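# Pry open spring-clipped cover seam using trim tool

## Task

Use the trim tool to free every spring clip along the front seam of the cover; the cover pops open once the final clip lets go. The task fails if any clip breaks, if the tool pushes with too much force, or if the tool is driven into solid material rather than into a slot. At the end the tool must be withdrawn from all slots, and the cover must stay open on its own, not held by the robot.

## Robot and tools

The robot is a single arm with six revolute joints and a two-finger gripper. It holds or picks up the trim tool and works the clips along the front seam of the cover. A loose object may occasionally get a brief push from outside. Nothing may be pushed or dropped off the table.

Frame: the scene frame has its origin on the table top straight below the arm base, +z up, and +y to the left when facing along +x. The base itself may be slightly tilted against the table. Distances are in metres, angles in radians.

Tool execute_actions takes "actions", a list holding either nothing, one action, or one wait, plus an optional boolean "pictures".
- Empty list {"actions": []}: commands nothing and reports the present state with camera images.
- Action {"actions": [{"rows": [[...]], "steps": N}]}: N is 10 to 15 control steps (default 15), each 1/30 s. "rows" holds 1 to 15 rows; each row drives one step, and the final row repeats if rows are fewer than steps. There is one arm, so each row is a single list of 7 numbers: waist, shoulder, elbow, wrist pitch, wrist yaw, wrist roll (absolute target joint angles in radians, same format as the Joint positions line), then the gripper opening. Joint ranges as stated: waist -2.618 to 3.054, shoulder 0.000 to 3.142, elbow 0.000 to 3.142, wrist pitch -1.571 to 1.571, wrist yaw -1.571 to 1.571, wrist roll -2.094 to 2.094. True ends may differ by up to 0.036 rad either way. A call is rejected (nothing sent) if any target is over 0.036 rad beyond a stated end and also further out than that joint's last reported angle. Targets past a real end are clipped to it, and a "joint sent to its limit" line may follow, possibly about an earlier action; absence of that line does not prove room remains.
- Opening: a command from -1 (closed) to +1 (fully open, about 0.094 m between pads). It is an absolute setting, on the same scale as grip_measured. To hold the tool, command roughly 0.03 below grip_measured for a firm grip, less below for a lighter one. Per-pad force tops out near 50 to 62 N (lower for thin parts and some grippers); first contact can spike.
- Wait {"actions": [{"steps": N}]}: no new command, N up to 300; it returns when N steps have elapsed since the previous result.

Motion limits: each step the sent target stays within a lead of the measured angle (waist 0.202, shoulder 0.258, elbow 0.238, wrist pitch 0.573, wrist yaw and roll 0.522 rad), and if the targets would move the gripper over 70 mm from where it is, all are scaled back. Far targets therefore take several actions. The arm keeps heading for the last row sent until it nearly stops, is blocked, or a step is HELD; pressing further needs a new action. Each result is sampled 10 steps before its action ends; those last steps run afterward.

Result lines: Joint positions and Joint velocities list the six joints (rad, rad/s) then pad gap (m, m/s). grip_measured is the measured opening on the command scale, with a constant error up to about 1 mm per scene. "joint command not followed" means the clearance check altered or blocked targets (mount blocks and posts count as arm). HELD marks steps where a row, wholly or partly, was not sent. MOTOR HOT appears from 75 °C; at 90 °C the arm halts 10 s (OVER-TEMPERATURE FAULT), and at 100 °C the motors and gripper go limp and the arm drops. Carrying load warms motors, even while idle.

Cameras: cam_head_left and cam_head_right (896x504, fixed, calibrated pinhole with given K and world-to-camera transforms) and cam_wrist (616x616 fisheye, pose not given). Images come only with an empty action list or "pictures": true.

zoom_image: {"camera": name, "region": [x0, y0, x1, y1]} in pixels of that camera's latest image, origin top-left, at most 504x504; returns a closer view. show_instructions: no arguments; shows the scene's reference pages. finished_scene: {"scene": n} ends the current scene irrevocably and reports success; replying without a tool call ends everything.

Suggested order: look, grasp the tool, align its tip with each slot, insert gently, lever to release, withdraw, repeat until the cover opens, then clear the tool from the slots and finish. Avoid jamming the tip into solid parts, heavy pressing, clip breakage, drops, slams, and stalls that heat motors.

Each tool is called after "Emit:" by a JSON object that holds its "fn" and its "kwargs".

Reference images:

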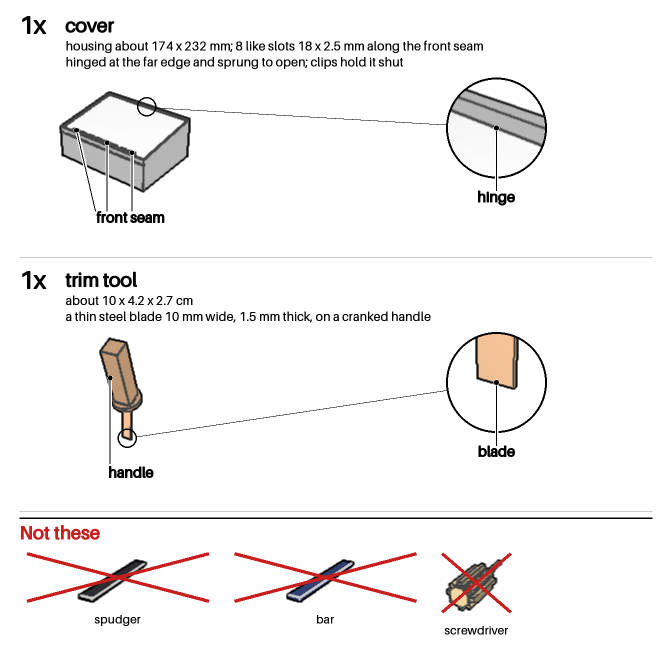

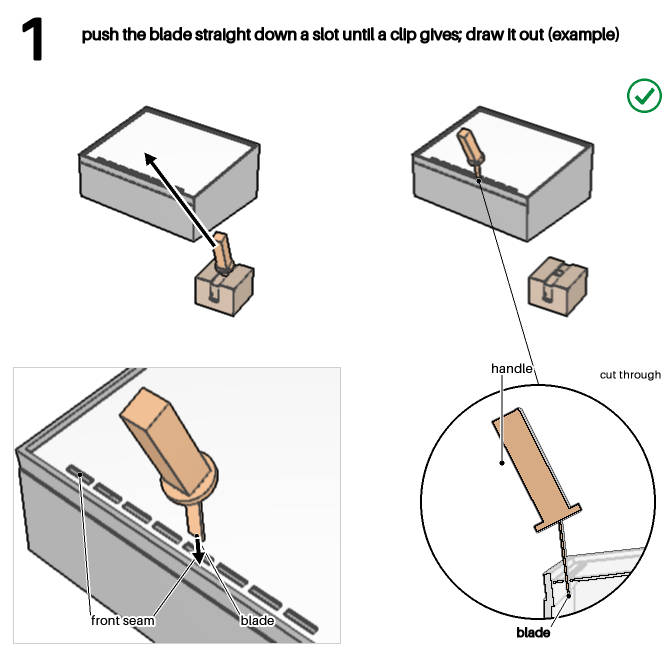

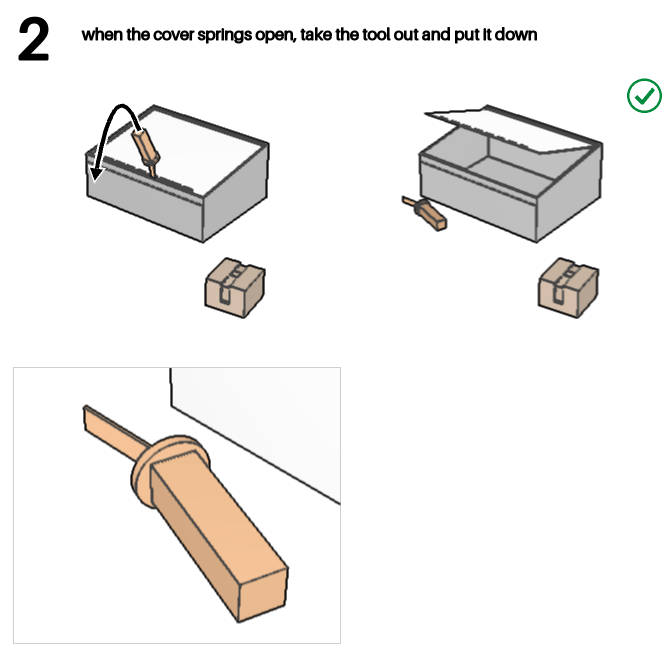

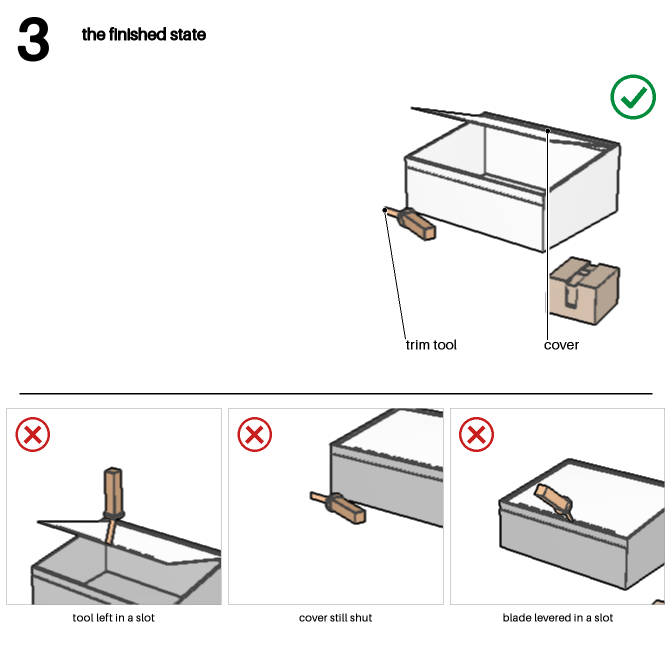

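## Session

Emit:
{"fn": "execute_actions", "kwargs": {"actions": []}}

Scene clock: 0.00 s of 5100.00 s.
grip_measured=+1.000
Joint positions: [ 0.157  1.22   0.598  0.316  1.101 -1.806  0.094]
Joint velocities: [ 0.002 -0.012 -0.012  0.007 -0.066  0.051  0.   ]
Motor temperatures (°C, as the motors report them): [24 26 25 25 27 24]

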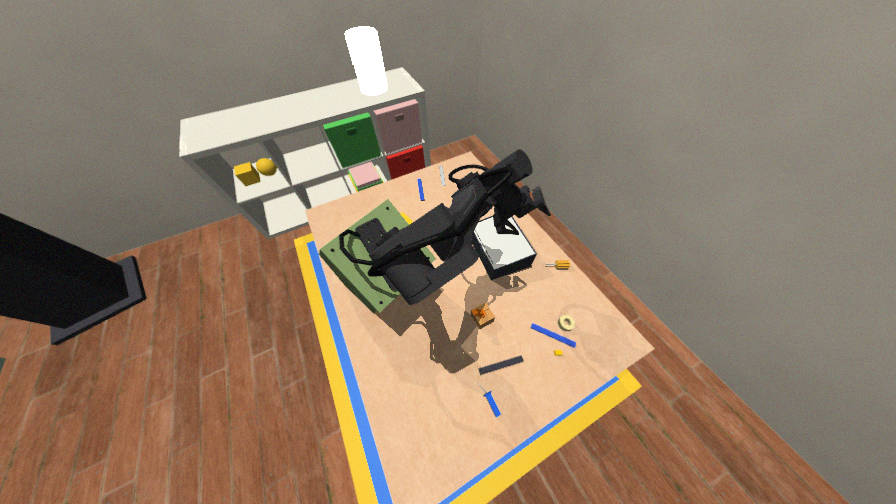

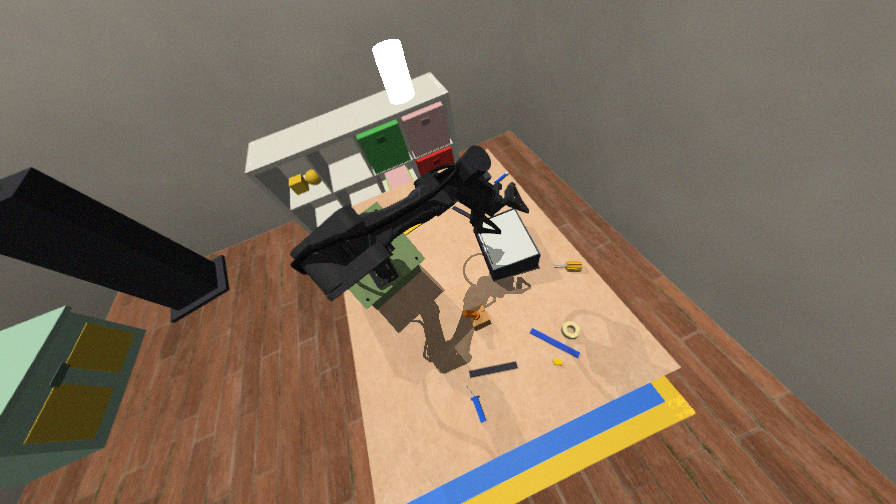

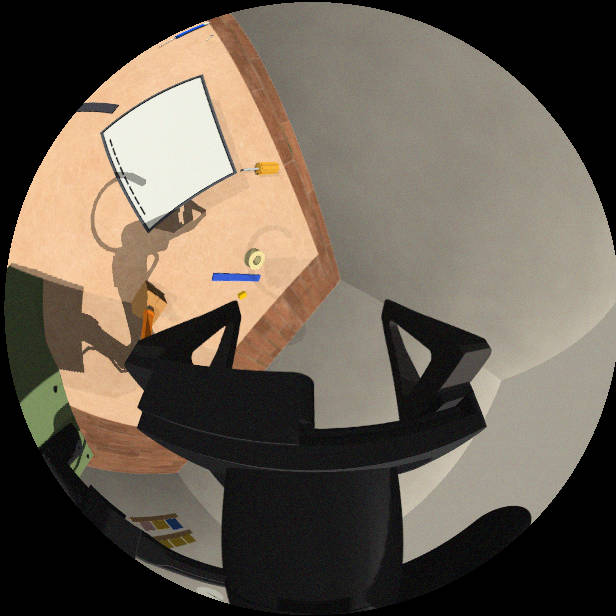

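Emit:
{"fn": "zoom_image", "kwargs": {"camera": "cam_head_left", "region": [300, 140, 660, 420]}}

Emit:
{"fn": "zoom_image", "kwargs": {"camera": "cam_head_right", "region": [300, 140, 660, 420]}}

Region (300, 140, 660, 420) of cam_head_left's 896x504 image, scaled by 1.400, with more detail than that image has.

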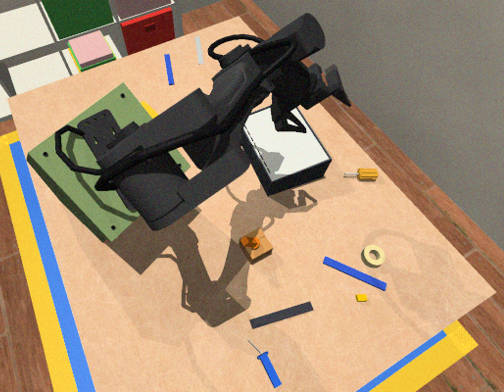

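Region (300, 140, 660, 420) of cam_head_right's 896x504 image, scaled by 1.400, with more detail than that image has.

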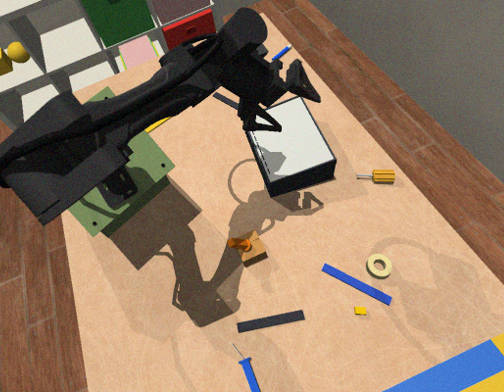

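Emit:
{"fn": "zoom_image", "kwargs": {"camera": "cam_head_left", "region": [440, 200, 560, 340]}}

Emit:
{"fn": "zoom_image", "kwargs": {"camera": "cam_head_right", "region": [440, 200, 560, 340]}}

Region (440, 200, 560, 340) of cam_head_left's 896x504 image, scaled by 3.600, with more detail than that image has; it fills the left 432 columns of this view, and the rest is white.

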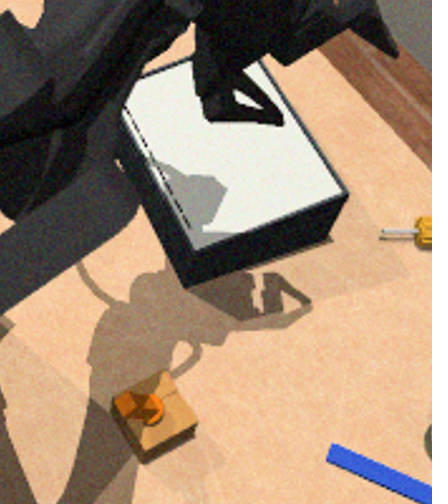

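Region (440, 200, 560, 340) of cam_head_right's 896x504 image, scaled by 3.600, with more detail than that image has; it fills the left 432 columns of this view, and the rest is white.

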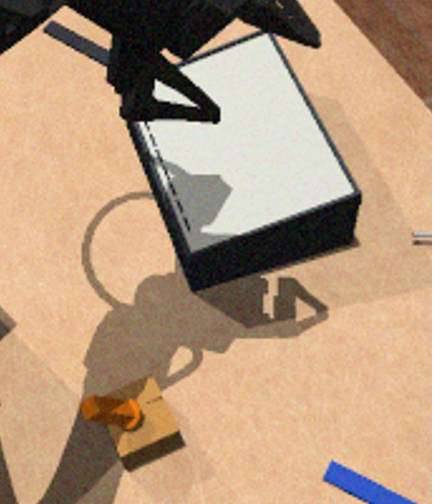

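Emit:
{"fn": "execute_actions", "kwargs": {"actions": [{"rows": [[0.0, 1.22, 0.9, 0.0, 0.0, 0.0, 1.0]], "steps": 15}]}}

Emit:
{"fn": "execute_actions", "kwargs": {"actions": [{"steps": 45}], "pictures": true}}

Scene clock: 7.53 s of 5100.00 s.
grip_measured=+1.000
Joint positions: [-0.002  1.235  0.848  0.106  0.627 -1.33   0.094]
Joint velocities: [-0.31  -0.129  1.092 -0.095 -2.703  2.821  0.   ]
Motor temperatures (°C, as the motors report them): [24 26 26 26 27 24]
Steps of this call (steps 1 to 90: nothing new was sent; then 4.37 s passed at rest; steps 91 to 95: the first 5 steps of this action). Readings (joint positions):
91: [0.132 1.220 0.630 0.249 1.019 -1.724]
92: [0.086 1.231 0.686 0.181 0.915 -1.626]
94: [0.014 1.238 0.805 0.114 0.722 -1.430]
95: the state above

Scene clock: 9.03 s of 5100.00 s.
grip_measured=+1.000
Joint positions: [-0.008  1.218  0.9    0.025  0.016 -0.006  0.094]
Joint velocities: [ 0.002  0.002  0.017  0.051 -0.051  0.066  0.   ]
Motor temperatures (°C, as the motors report them): [24 26 26 26 27 24]
Kept back: nothing.
Steps of this call (steps 1 to 10: the last 10 steps of your previous action; steps 11 to 45: the robot went on to your last target). Readings (joint positions):
1: [-0.008 1.230 0.878 0.105 0.532 -1.230]
2: [-0.008 1.224 0.894 0.104 0.436 -1.131]
4: [-0.008 1.218 0.900 0.097 0.282 -0.932]
8: [-0.008 1.218 0.900 0.052 0.122 -0.535]
45: the state above
The arm was judged still, so your last target was given up. Only a new action makes it travel on or press farther. Fingers that are still opening or closing keep moving.

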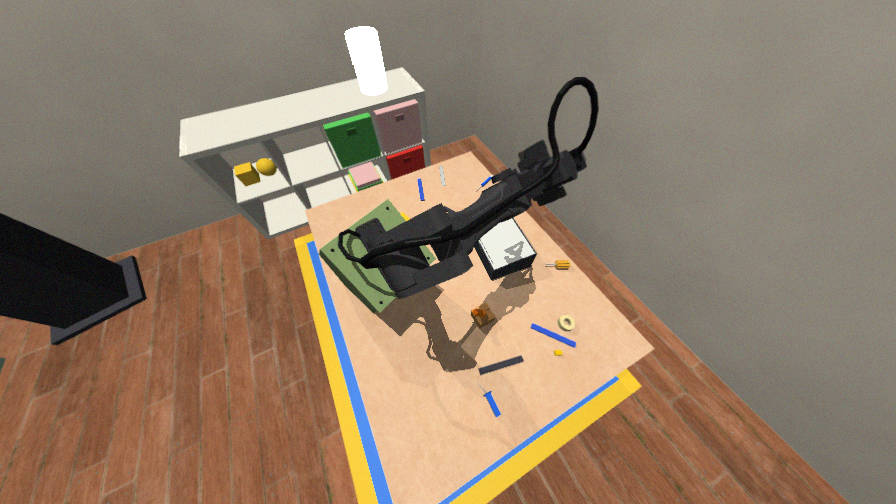

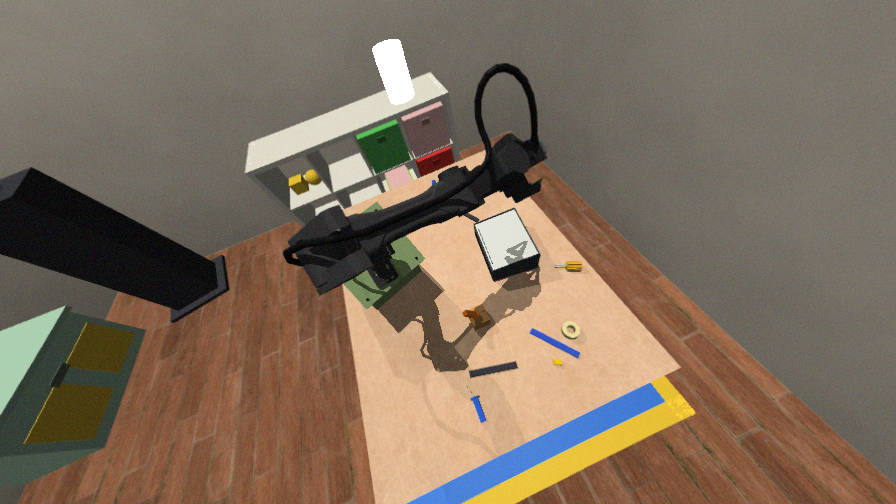

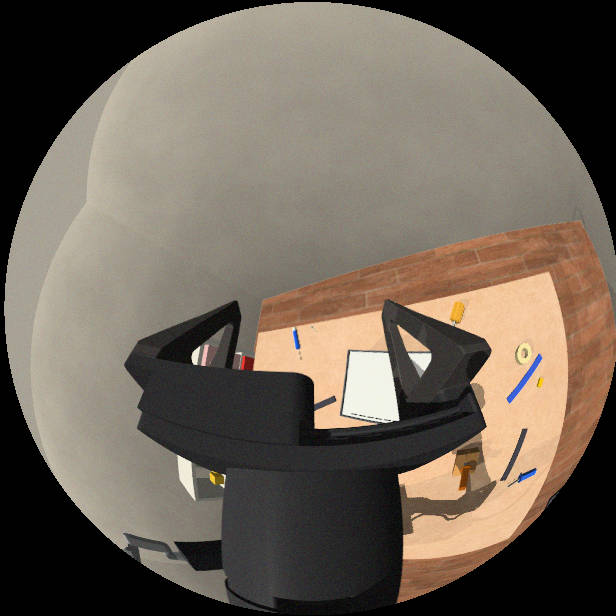

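Emit:
{"fn": "zoom_image", "kwargs": {"camera": "cam_head_left", "region": [300, 70, 620, 330]}}

Emit:
{"fn": "zoom_image", "kwargs": {"camera": "cam_head_right", "region": [270, 60, 590, 320]}}

Region (300, 70, 620, 330) of cam_head_left's 896x504 image, scaled by 1.575, with more detail than that image has; it fills the top 410 rows of this view, and the rest is white.

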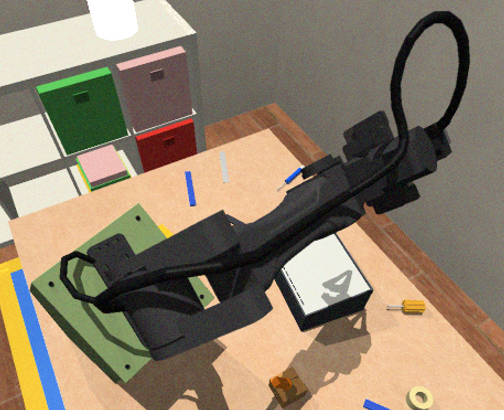

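Region (270, 60, 590, 320) of cam_head_right's 896x504 image, scaled by 1.575, with more detail than that image has; it fills the top 410 rows of this view, and the rest is white.

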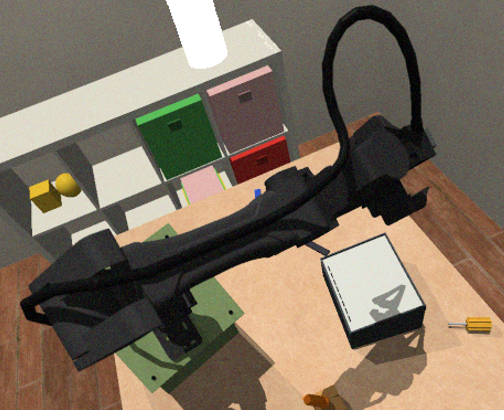

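Emit:
{"fn": "execute_actions", "kwargs": {"actions": [{"rows": [[-0.85, 1.6, 0.95, 0.6, 0.0, 0.0, 1.0]], "steps": 15}]}}

Emit:
{"fn": "execute_actions", "kwargs": {"actions": [{"steps": 45}], "pictures": true}}

Scene clock: 18.33 s of 5100.00 s.
grip_measured=+1.000
Joint positions: [-0.204  1.451  0.94   0.349 -0.002 -0.006  0.094]
Joint velocities: [-1.409  1.531  0.076  1.443  0.037  0.051  0.   ]
Motor temperatures (°C, as the motors report them): [24 26 26 27 27 24]
Steps of this call (steps 1 to 90: nothing new was sent; then 6.13 s passed at rest; steps 91 to 95: the first 5 steps of this action). Readings (joint positions):
91: [-0.025 1.239 0.900 0.073 0.006 -0.006]
92: [-0.060 1.283 0.911 0.156 -0.000 -0.006]
94: [-0.154 1.395 0.935 0.295 -0.001 -0.006]
95: the state above

Scene clock: 19.83 s of 5100.00 s.
grip_measured=+1.000
Joint positions: [-0.862  1.618  0.941  0.595  0.012 -0.005  0.094]
Joint velocities: [-0.002  0.007 -0.017  0.022  0.095 -0.037  0.   ]
Motor temperatures (°C, as the motors report them): [24 27 26 27 27 24]
Kept back: nothing.
Steps of this call (steps 1 to 10: the last 10 steps of your previous action; steps 11 to 45: the robot went on to your last target). Readings (joint positions):
1: [-0.257 1.500 0.941 0.391 -0.002 -0.006]
2: [-0.311 1.542 0.941 0.418 -0.003 -0.006]
4: [-0.426 1.598 0.941 0.452 -0.003 -0.006]
8: [-0.660 1.618 0.941 0.503 -0.001 -0.006]
45: the state above
The arm was judged still, so your last target was given up. Only a new action makes it travel on or press farther. Fingers that are still opening or closing keep moving.

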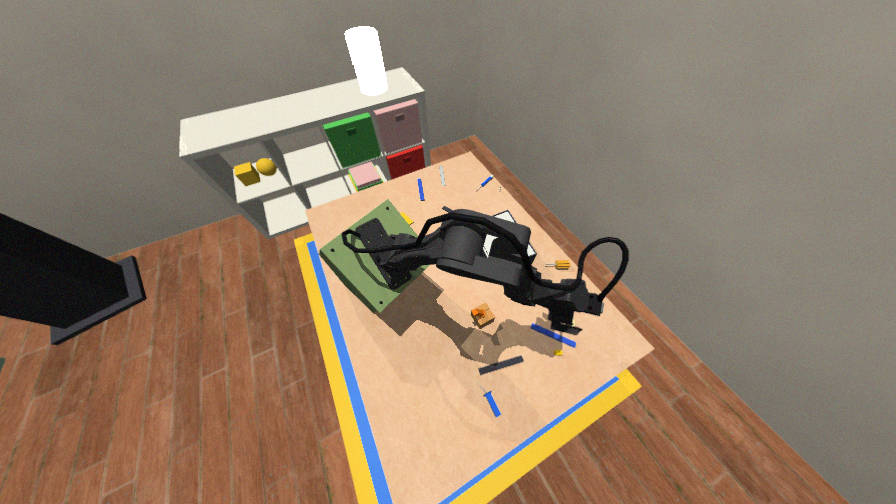

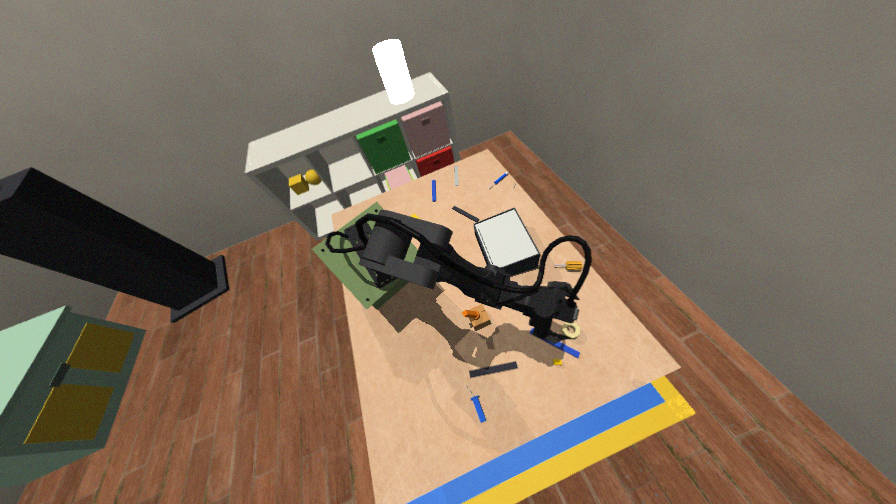

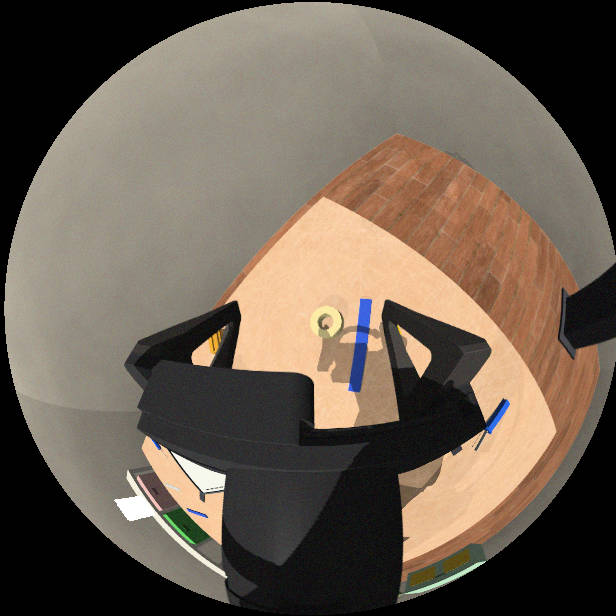

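Emit:
{"fn": "zoom_image", "kwargs": {"camera": "cam_head_left", "region": [320, 180, 680, 400]}}

Emit:
{"fn": "zoom_image", "kwargs": {"camera": "cam_head_right", "region": [300, 180, 660, 400]}}

Region (320, 180, 680, 400) of cam_head_left's 896x504 image, scaled by 1.400, with more detail than that image has.

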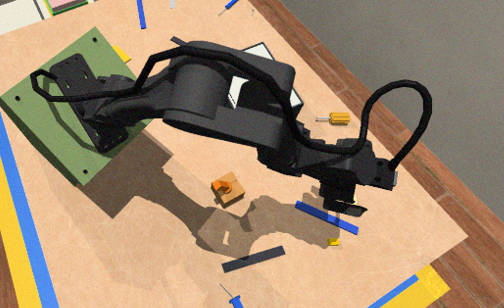

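Region (300, 180, 660, 400) of cam_head_right's 896x504 image, scaled by 1.400, with more detail than that image has.

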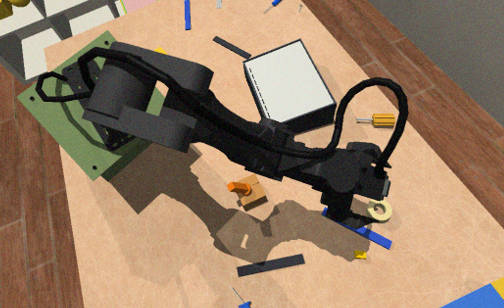

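Emit:
{"fn": "execute_actions", "kwargs": {"actions": [{"rows": [[-0.85, 1.6, 0.95, -0.6, 0.0, 0.0, 1.0]], "steps": 15}]}}

Emit:
{"fn": "execute_actions", "kwargs": {"actions": [{"steps": 30}], "pictures": true}}

Scene clock: 21.43 s of 5100.00 s.
grip_measured=+1.000
Joint positions: [-0.862  1.603  0.947  0.233  0.012 -0.005  0.094]
Joint velocities: [-0.017  0.007 -0.022 -2.352  0.051  0.095  0.   ]
Motor temperatures (°C, as the motors report them): [24 27 27 27 27 24]
Steps of this call (steps 1 to 43: nothing new was sent; steps 44 to 48: the first 5 steps of this action). Readings (joint positions):
44: [-0.862 1.614 0.945 0.540 0.012 -0.005]
45: [-0.862 1.606 0.947 0.464 0.012 -0.005]
47: [-0.862 1.603 0.947 0.313 0.012 -0.005]
48: the state above

Scene clock: 22.43 s of 5100.00 s.
grip_measured=+1.000
Joint positions: [-0.862  1.603  0.947 -0.586  0.012 -0.005  0.094]
Joint velocities: [ 0.007 -0.007 -0.022 -0.051  0.007  0.037  0.   ]
Motor temperatures (°C, as the motors report them): [24 27 26 27 27 24]
Kept back: nothing.
Steps of this call (steps 1 to 10: the last 10 steps of your previous action; steps 11 to 30: the robot went on to your last target). Readings (joint positions):
1: [-0.862 1.603 0.947 0.153 0.012 -0.005]
2: [-0.862 1.603 0.947 0.074 0.012 -0.005]
4: [-0.862 1.603 0.947 -0.084 0.012 -0.005]
8: [-0.862 1.603 0.947 -0.377 0.012 -0.005]
30: the state above

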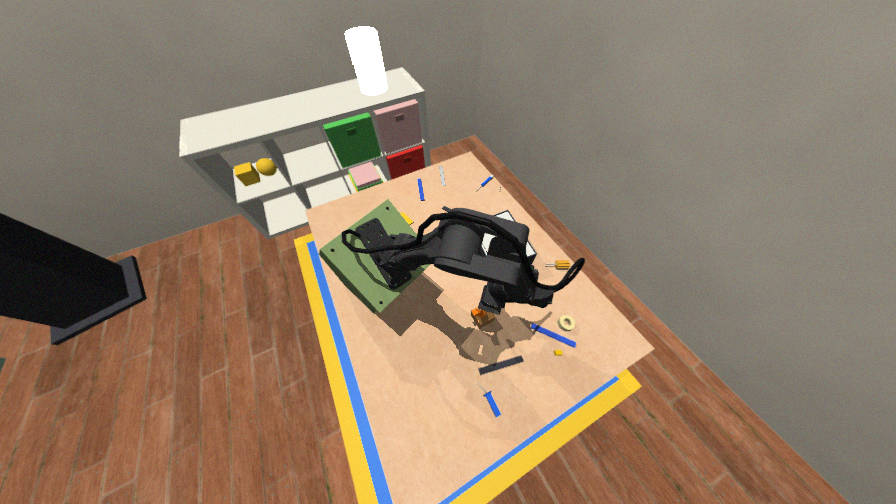

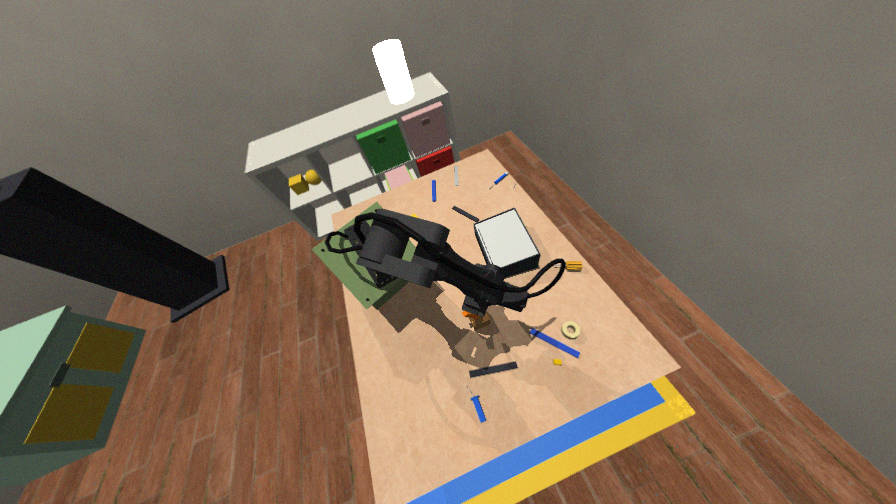

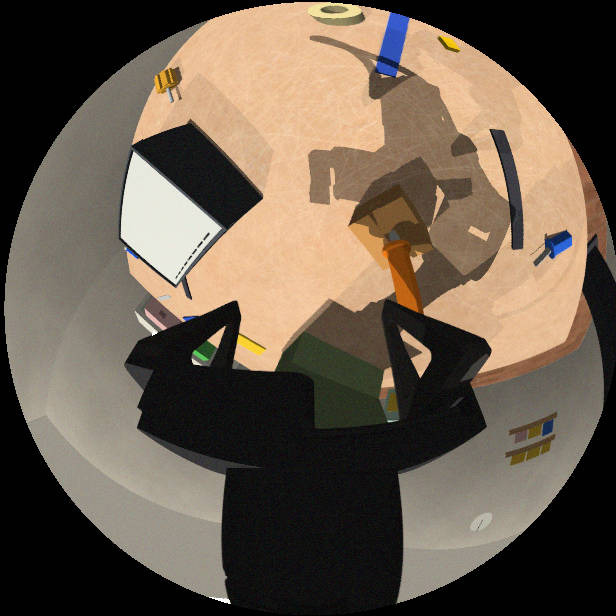

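Emit:
{"fn": "zoom_image", "kwargs": {"camera": "cam_wrist", "region": [300, 150, 500, 350]}}

Emit:
{"fn": "zoom_image", "kwargs": {"camera": "cam_head_right", "region": [420, 250, 560, 360]}}

Region (300, 150, 500, 350) of cam_wrist's 616x616 image, scaled by 2.520, with more detail than that image has.

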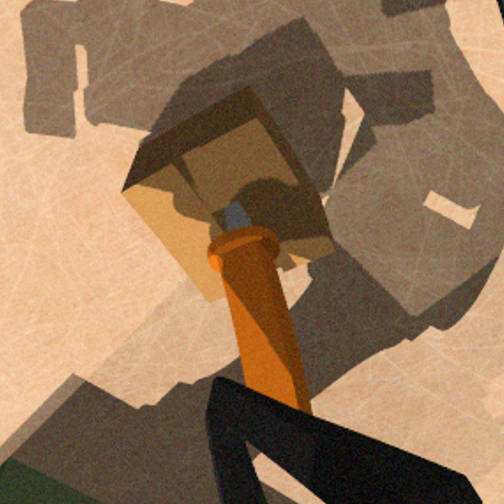

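Region (420, 250, 560, 360) of cam_head_right's 896x504 image, scaled by 3.600, with more detail than that image has; it fills the top 396 rows of this view, and the rest is white.

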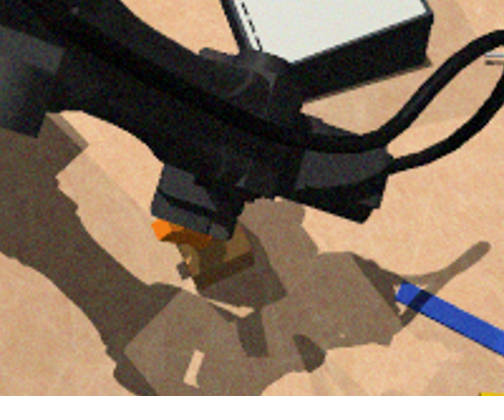

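Emit:
{"fn": "execute_actions", "kwargs": {"actions": [{"rows": [[-0.862, 1.42, 0.86, -0.586, 0.0, 0.0, 1.0],[-0.862, 1.42, 0.86, -0.586, 0.0, 0.0, 1.0],[-0.862, 1.42, 0.86, -0.586, 0.0, 0.0, 1.0],[-0.862, 1.42, 0.86, -0.586, 0.0, 0.0, 1.0],[-0.862, 1.42, 0.86, -0.586, 0.0, 0.0, 1.0],[-0.862, 1.42, 0.86, -0.586, 0.0, 0.0, 1.0],[-0.82, 1.42, 0.86, -0.585, 0.15, -0.25, 1.0],[-0.78, 1.42, 0.86, -0.583, 0.3, -0.5, 1.0],[-0.742, 1.42, 0.86, -0.581, 0.426, -0.70, 1.0]], "steps": 15}]}}

Emit:
{"fn": "execute_actions", "kwargs": {"actions": [{"steps": 30}], "pictures": true}}

Scene clock: 44.57 s of 5100.00 s.
grip_measured=+1.000
Joint positions: [-0.862  1.434  0.881 -0.593  0.012 -0.005  0.094]
Joint velocities: [ 0.002 -0.51   0.002  0.125 -0.095 -0.081  0.   ]
Motor temperatures (°C, as the motors report them): [24 29 26 26 27 24]
Steps of this call (steps 1 to 15: the robot went on to your last target; steps 16 to 90: nothing new was sent; then 18.97 s passed at rest; steps 91 to 95: the first 5 steps of this action). Readings (joint positions):
91: [-0.862 1.582 0.933 -0.577 0.012 -0.005]
92: [-0.862 1.540 0.908 -0.578 0.012 -0.005]
94: [-0.862 1.457 0.881 -0.592 0.012 -0.005]
95: the state above

Scene clock: 45.57 s of 5100.00 s.
grip_measured=+1.000
Joint positions: [-0.749  1.416  0.881 -0.586  0.418 -0.689  0.094]
Joint velocities: [-0.002 -0.002  0.007  0.037 -0.022  0.022  0.   ]
Motor temperatures (°C, as the motors report them): [24 28 26 26 27 24]
Kept back: nothing.
Steps of this call (steps 1 to 10: the last 10 steps of your previous action; steps 11 to 30: the robot went on to your last target). Readings (joint positions):
1: [-0.862 1.421 0.881 -0.588 0.012 -0.005]
2: [-0.858 1.416 0.881 -0.587 0.034 -0.042]
4: [-0.820 1.416 0.881 -0.587 0.148 -0.219]
8: [-0.751 1.416 0.881 -0.586 0.304 -0.498]
30: the state above

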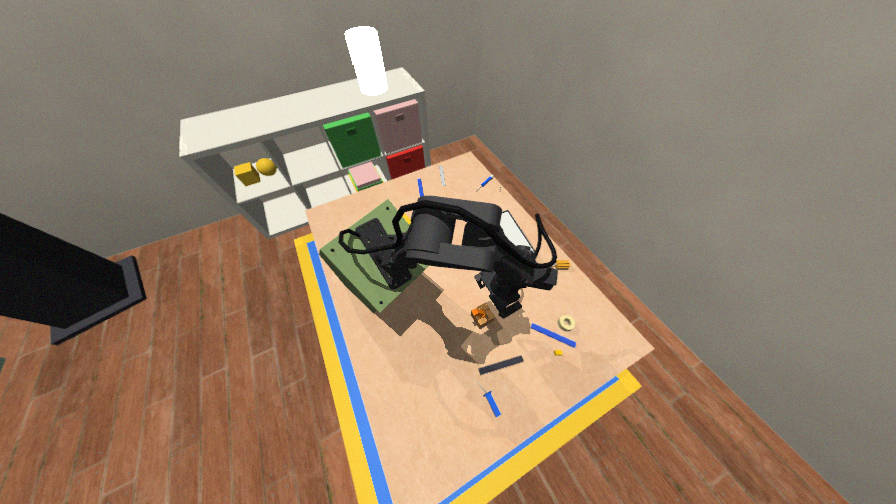

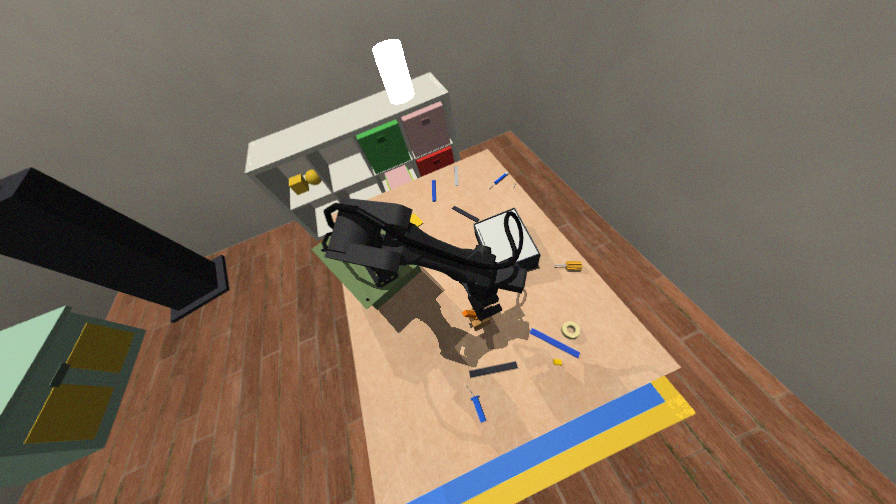

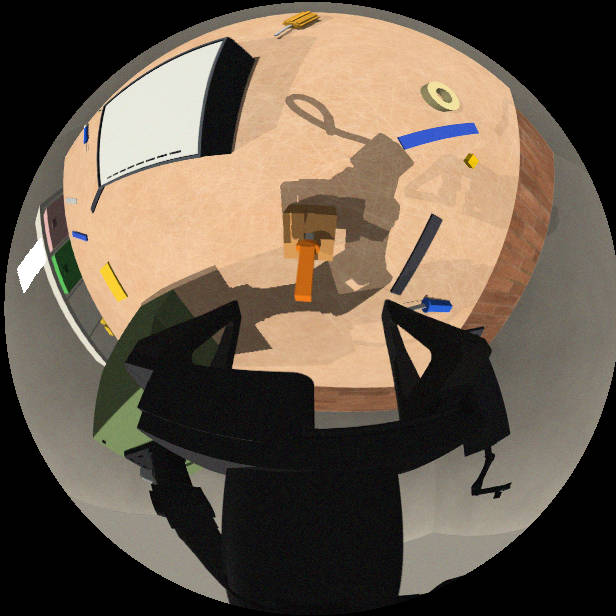

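Emit:
{"fn": "zoom_image", "kwargs": {"camera": "cam_wrist", "region": [220, 170, 400, 330]}}

Region (220, 170, 400, 330) of cam_wrist's 616x616 image, scaled by 2.800, with more detail than that image has.

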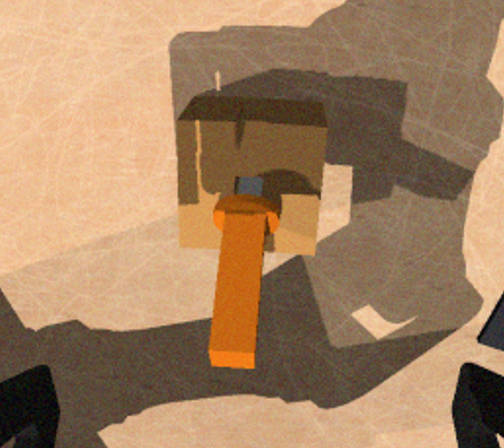

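Emit:
{"fn": "execute_actions", "kwargs": {"actions": [{"rows": [[-0.80, 1.44, 0.82, -0.48, 0.39, -0.76, 1.0],[-0.84, 1.46, 0.78, -0.41, 0.375, -0.80, 1.0],[-0.882, 1.484, 0.725, -0.339, 0.359, -0.834, 1.0]], "steps": 15}]}}

Emit:
{"fn": "execute_actions", "kwargs": {"actions": [{"steps": 25}], "pictures": true}}

Scene clock: 49.50 s of 5100.00 s.
grip_measured=+1.000
Joint positions: [-0.858  1.45   0.784 -0.432  0.391 -0.768  0.094]
Joint velocities: [-0.686  0.427 -0.691  0.535 -0.066 -0.403  0.   ]
Motor temperatures (°C, as the motors report them): [24 28 26 26 27 24]
Steps of this call (steps 1 to 15: the robot went on to your last target; steps 16 to 90: nothing new was sent; then 0.77 s passed at rest; steps 91 to 95: the first 5 steps of this action). Readings (joint positions):
91: [-0.755 1.416 0.874 -0.571 0.414 -0.701]
92: [-0.771 1.418 0.860 -0.538 0.407 -0.717]
94: [-0.831 1.435 0.809 -0.455 0.393 -0.755]
95: the state above

Scene clock: 50.33 s of 5100.00 s.
grip_measured=+1.000
Joint positions: [-0.884  1.481  0.734 -0.354  0.373 -0.824  0.094]
Joint velocities: [-0.022 -0.012 -0.007 -0.037  0.007  0.081  0.   ]
Motor temperatures (°C, as the motors report them): [24 28 26 26 27 24]
Kept back: nothing.
Steps of this call (steps 1 to 10: the last 10 steps of your previous action; steps 11 to 25: the robot went on to your last target). Readings (joint positions):
1: [-0.875 1.463 0.764 -0.419 0.391 -0.779]
2: [-0.883 1.473 0.749 -0.413 0.389 -0.788]
4: [-0.884 1.481 0.734 -0.405 0.383 -0.802]
8: [-0.884 1.481 0.734 -0.376 0.376 -0.815]
25: the state above

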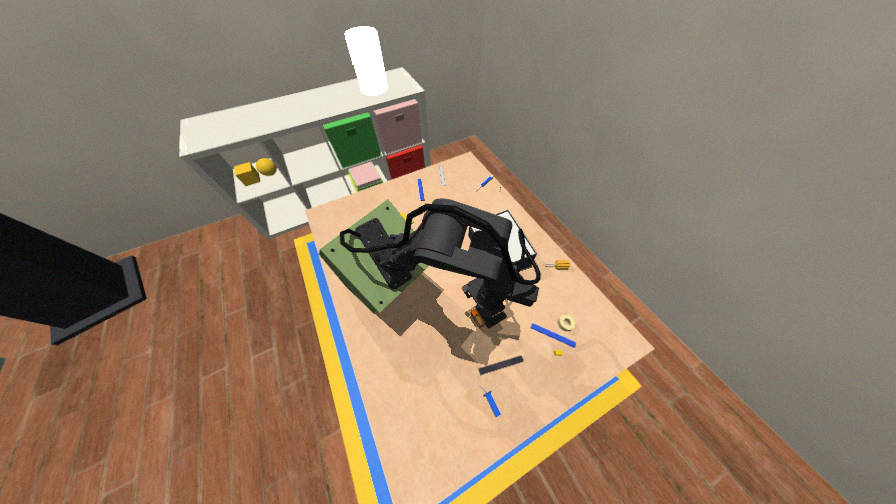

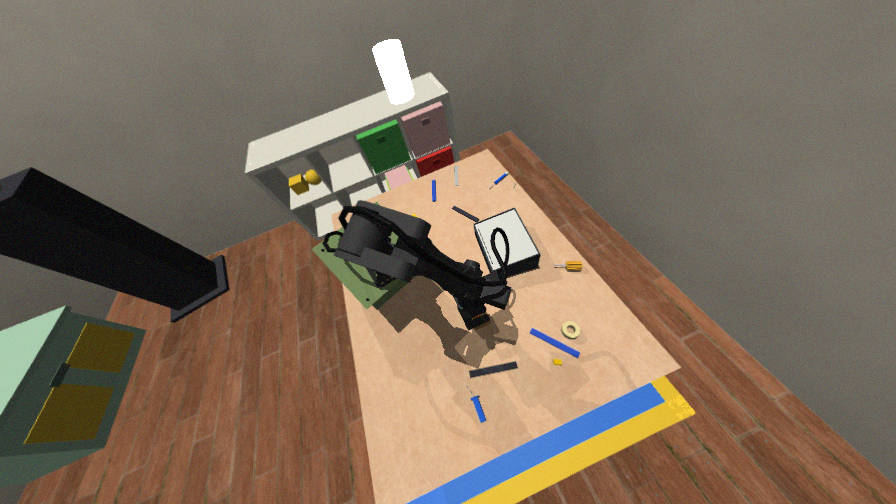

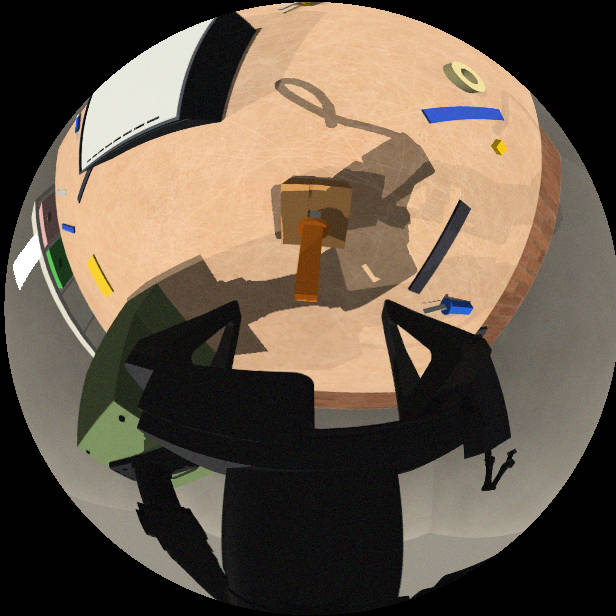

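Emit:
{"fn": "zoom_image", "kwargs": {"camera": "cam_wrist", "region": [220, 160, 400, 330]}}

Region (220, 160, 400, 330) of cam_wrist's 616x616 image, scaled by 2.800, with more detail than that image has.

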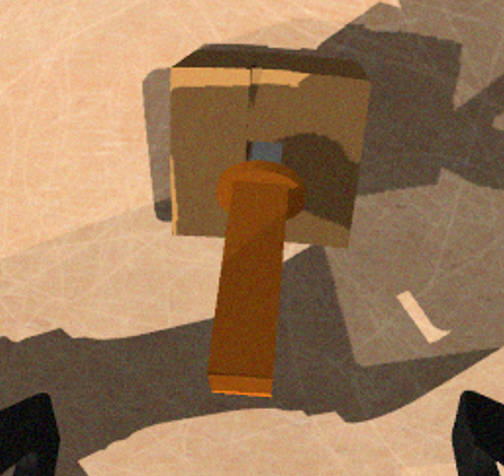

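Emit:
{"fn": "execute_actions", "kwargs": {"actions": [{"rows": [[-0.89, 1.52, 0.738, -0.31, 0.355, -0.81, 1.0],[-0.897, 1.56, 0.742, -0.27, 0.352, -0.795, 1.0],[-0.904, 1.60, 0.746, -0.23, 0.348, -0.78, 1.0],[-0.910, 1.633, 0.750, -0.185, 0.340, -0.765, 1.0]], "steps": 15}]}}

Emit:
{"fn": "execute_actions", "kwargs": {"actions": [{"steps": 30}], "pictures": true}}

Scene clock: 53.87 s of 5100.00 s.
grip_measured=+1.000
Joint positions: [-0.893  1.576  0.734 -0.269  0.364 -0.8    0.094]
Joint velocities: [-0.134  0.911  0.002  0.579 -0.198  0.139  0.   ]
Motor temperatures (°C, as the motors report them): [24 28 26 26 27 24]
Steps of this call (steps 1 to 15: the robot went on to your last target; steps 16 to 90: nothing new was sent; then 0.37 s passed at rest; steps 91 to 95: the first 5 steps of this action). Readings (joint positions):
91: [-0.884 1.484 0.734 -0.350 0.372 -0.824]
92: [-0.884 1.494 0.734 -0.338 0.372 -0.820]
94: [-0.889 1.544 0.734 -0.292 0.367 -0.807]
95: the state above

Scene clock: 54.87 s of 5100.00 s.
grip_measured=+1.000
Joint positions: [-0.902  1.631  0.734 -0.199  0.354 -0.774  0.094]
Joint velocities: [ 0.002 -0.012 -0.007 -0.037 -0.051  0.051  0.   ]
Motor temperatures (°C, as the motors report them): [24 28 26 26 27 24]
Kept back: nothing.
Steps of this call (steps 1 to 10: the last 10 steps of your previous action; steps 11 to 30: the robot went on to your last target). Readings (joint positions):
1: [-0.897 1.602 0.734 -0.255 0.362 -0.795]
2: [-0.900 1.620 0.734 -0.248 0.360 -0.791]
4: [-0.902 1.631 0.734 -0.237 0.357 -0.785]
8: [-0.902 1.631 0.734 -0.213 0.355 -0.778]
30: the state above
The arm was judged still, so your last target was given up. Only a new action makes it travel on or press farther. Fingers that are still opening or closing keep moving.

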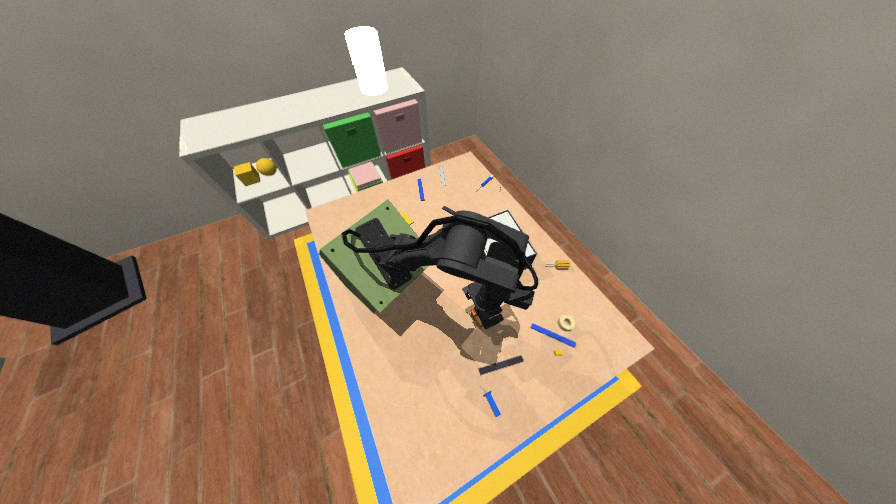

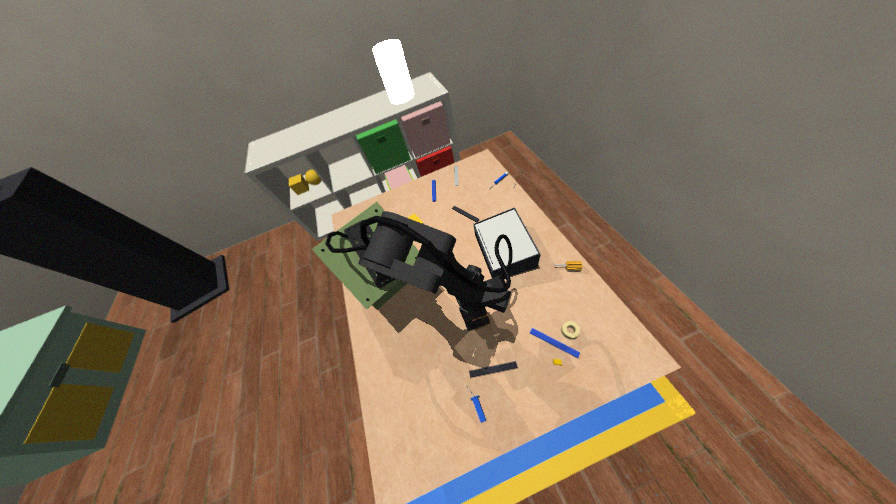

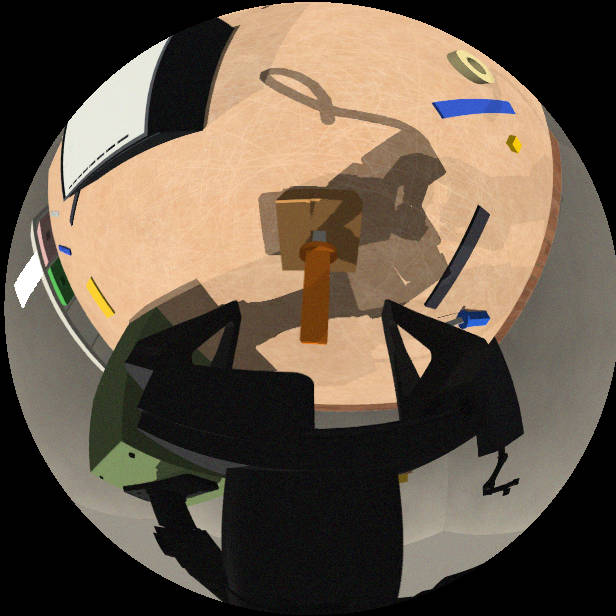

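Emit:
{"fn": "zoom_image", "kwargs": {"camera": "cam_wrist", "region": [220, 170, 410, 360]}}

Region (220, 170, 410, 360) of cam_wrist's 616x616 image, scaled by 2.653, with more detail than that image has.

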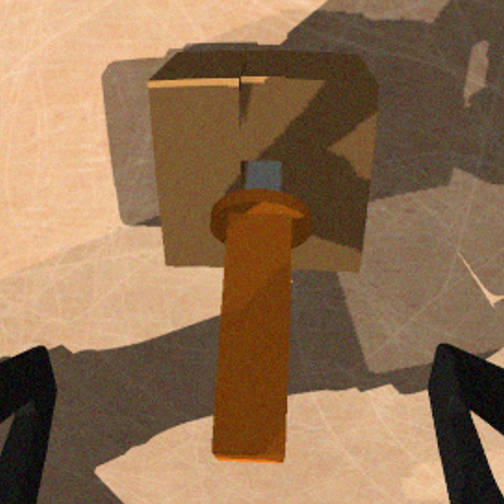

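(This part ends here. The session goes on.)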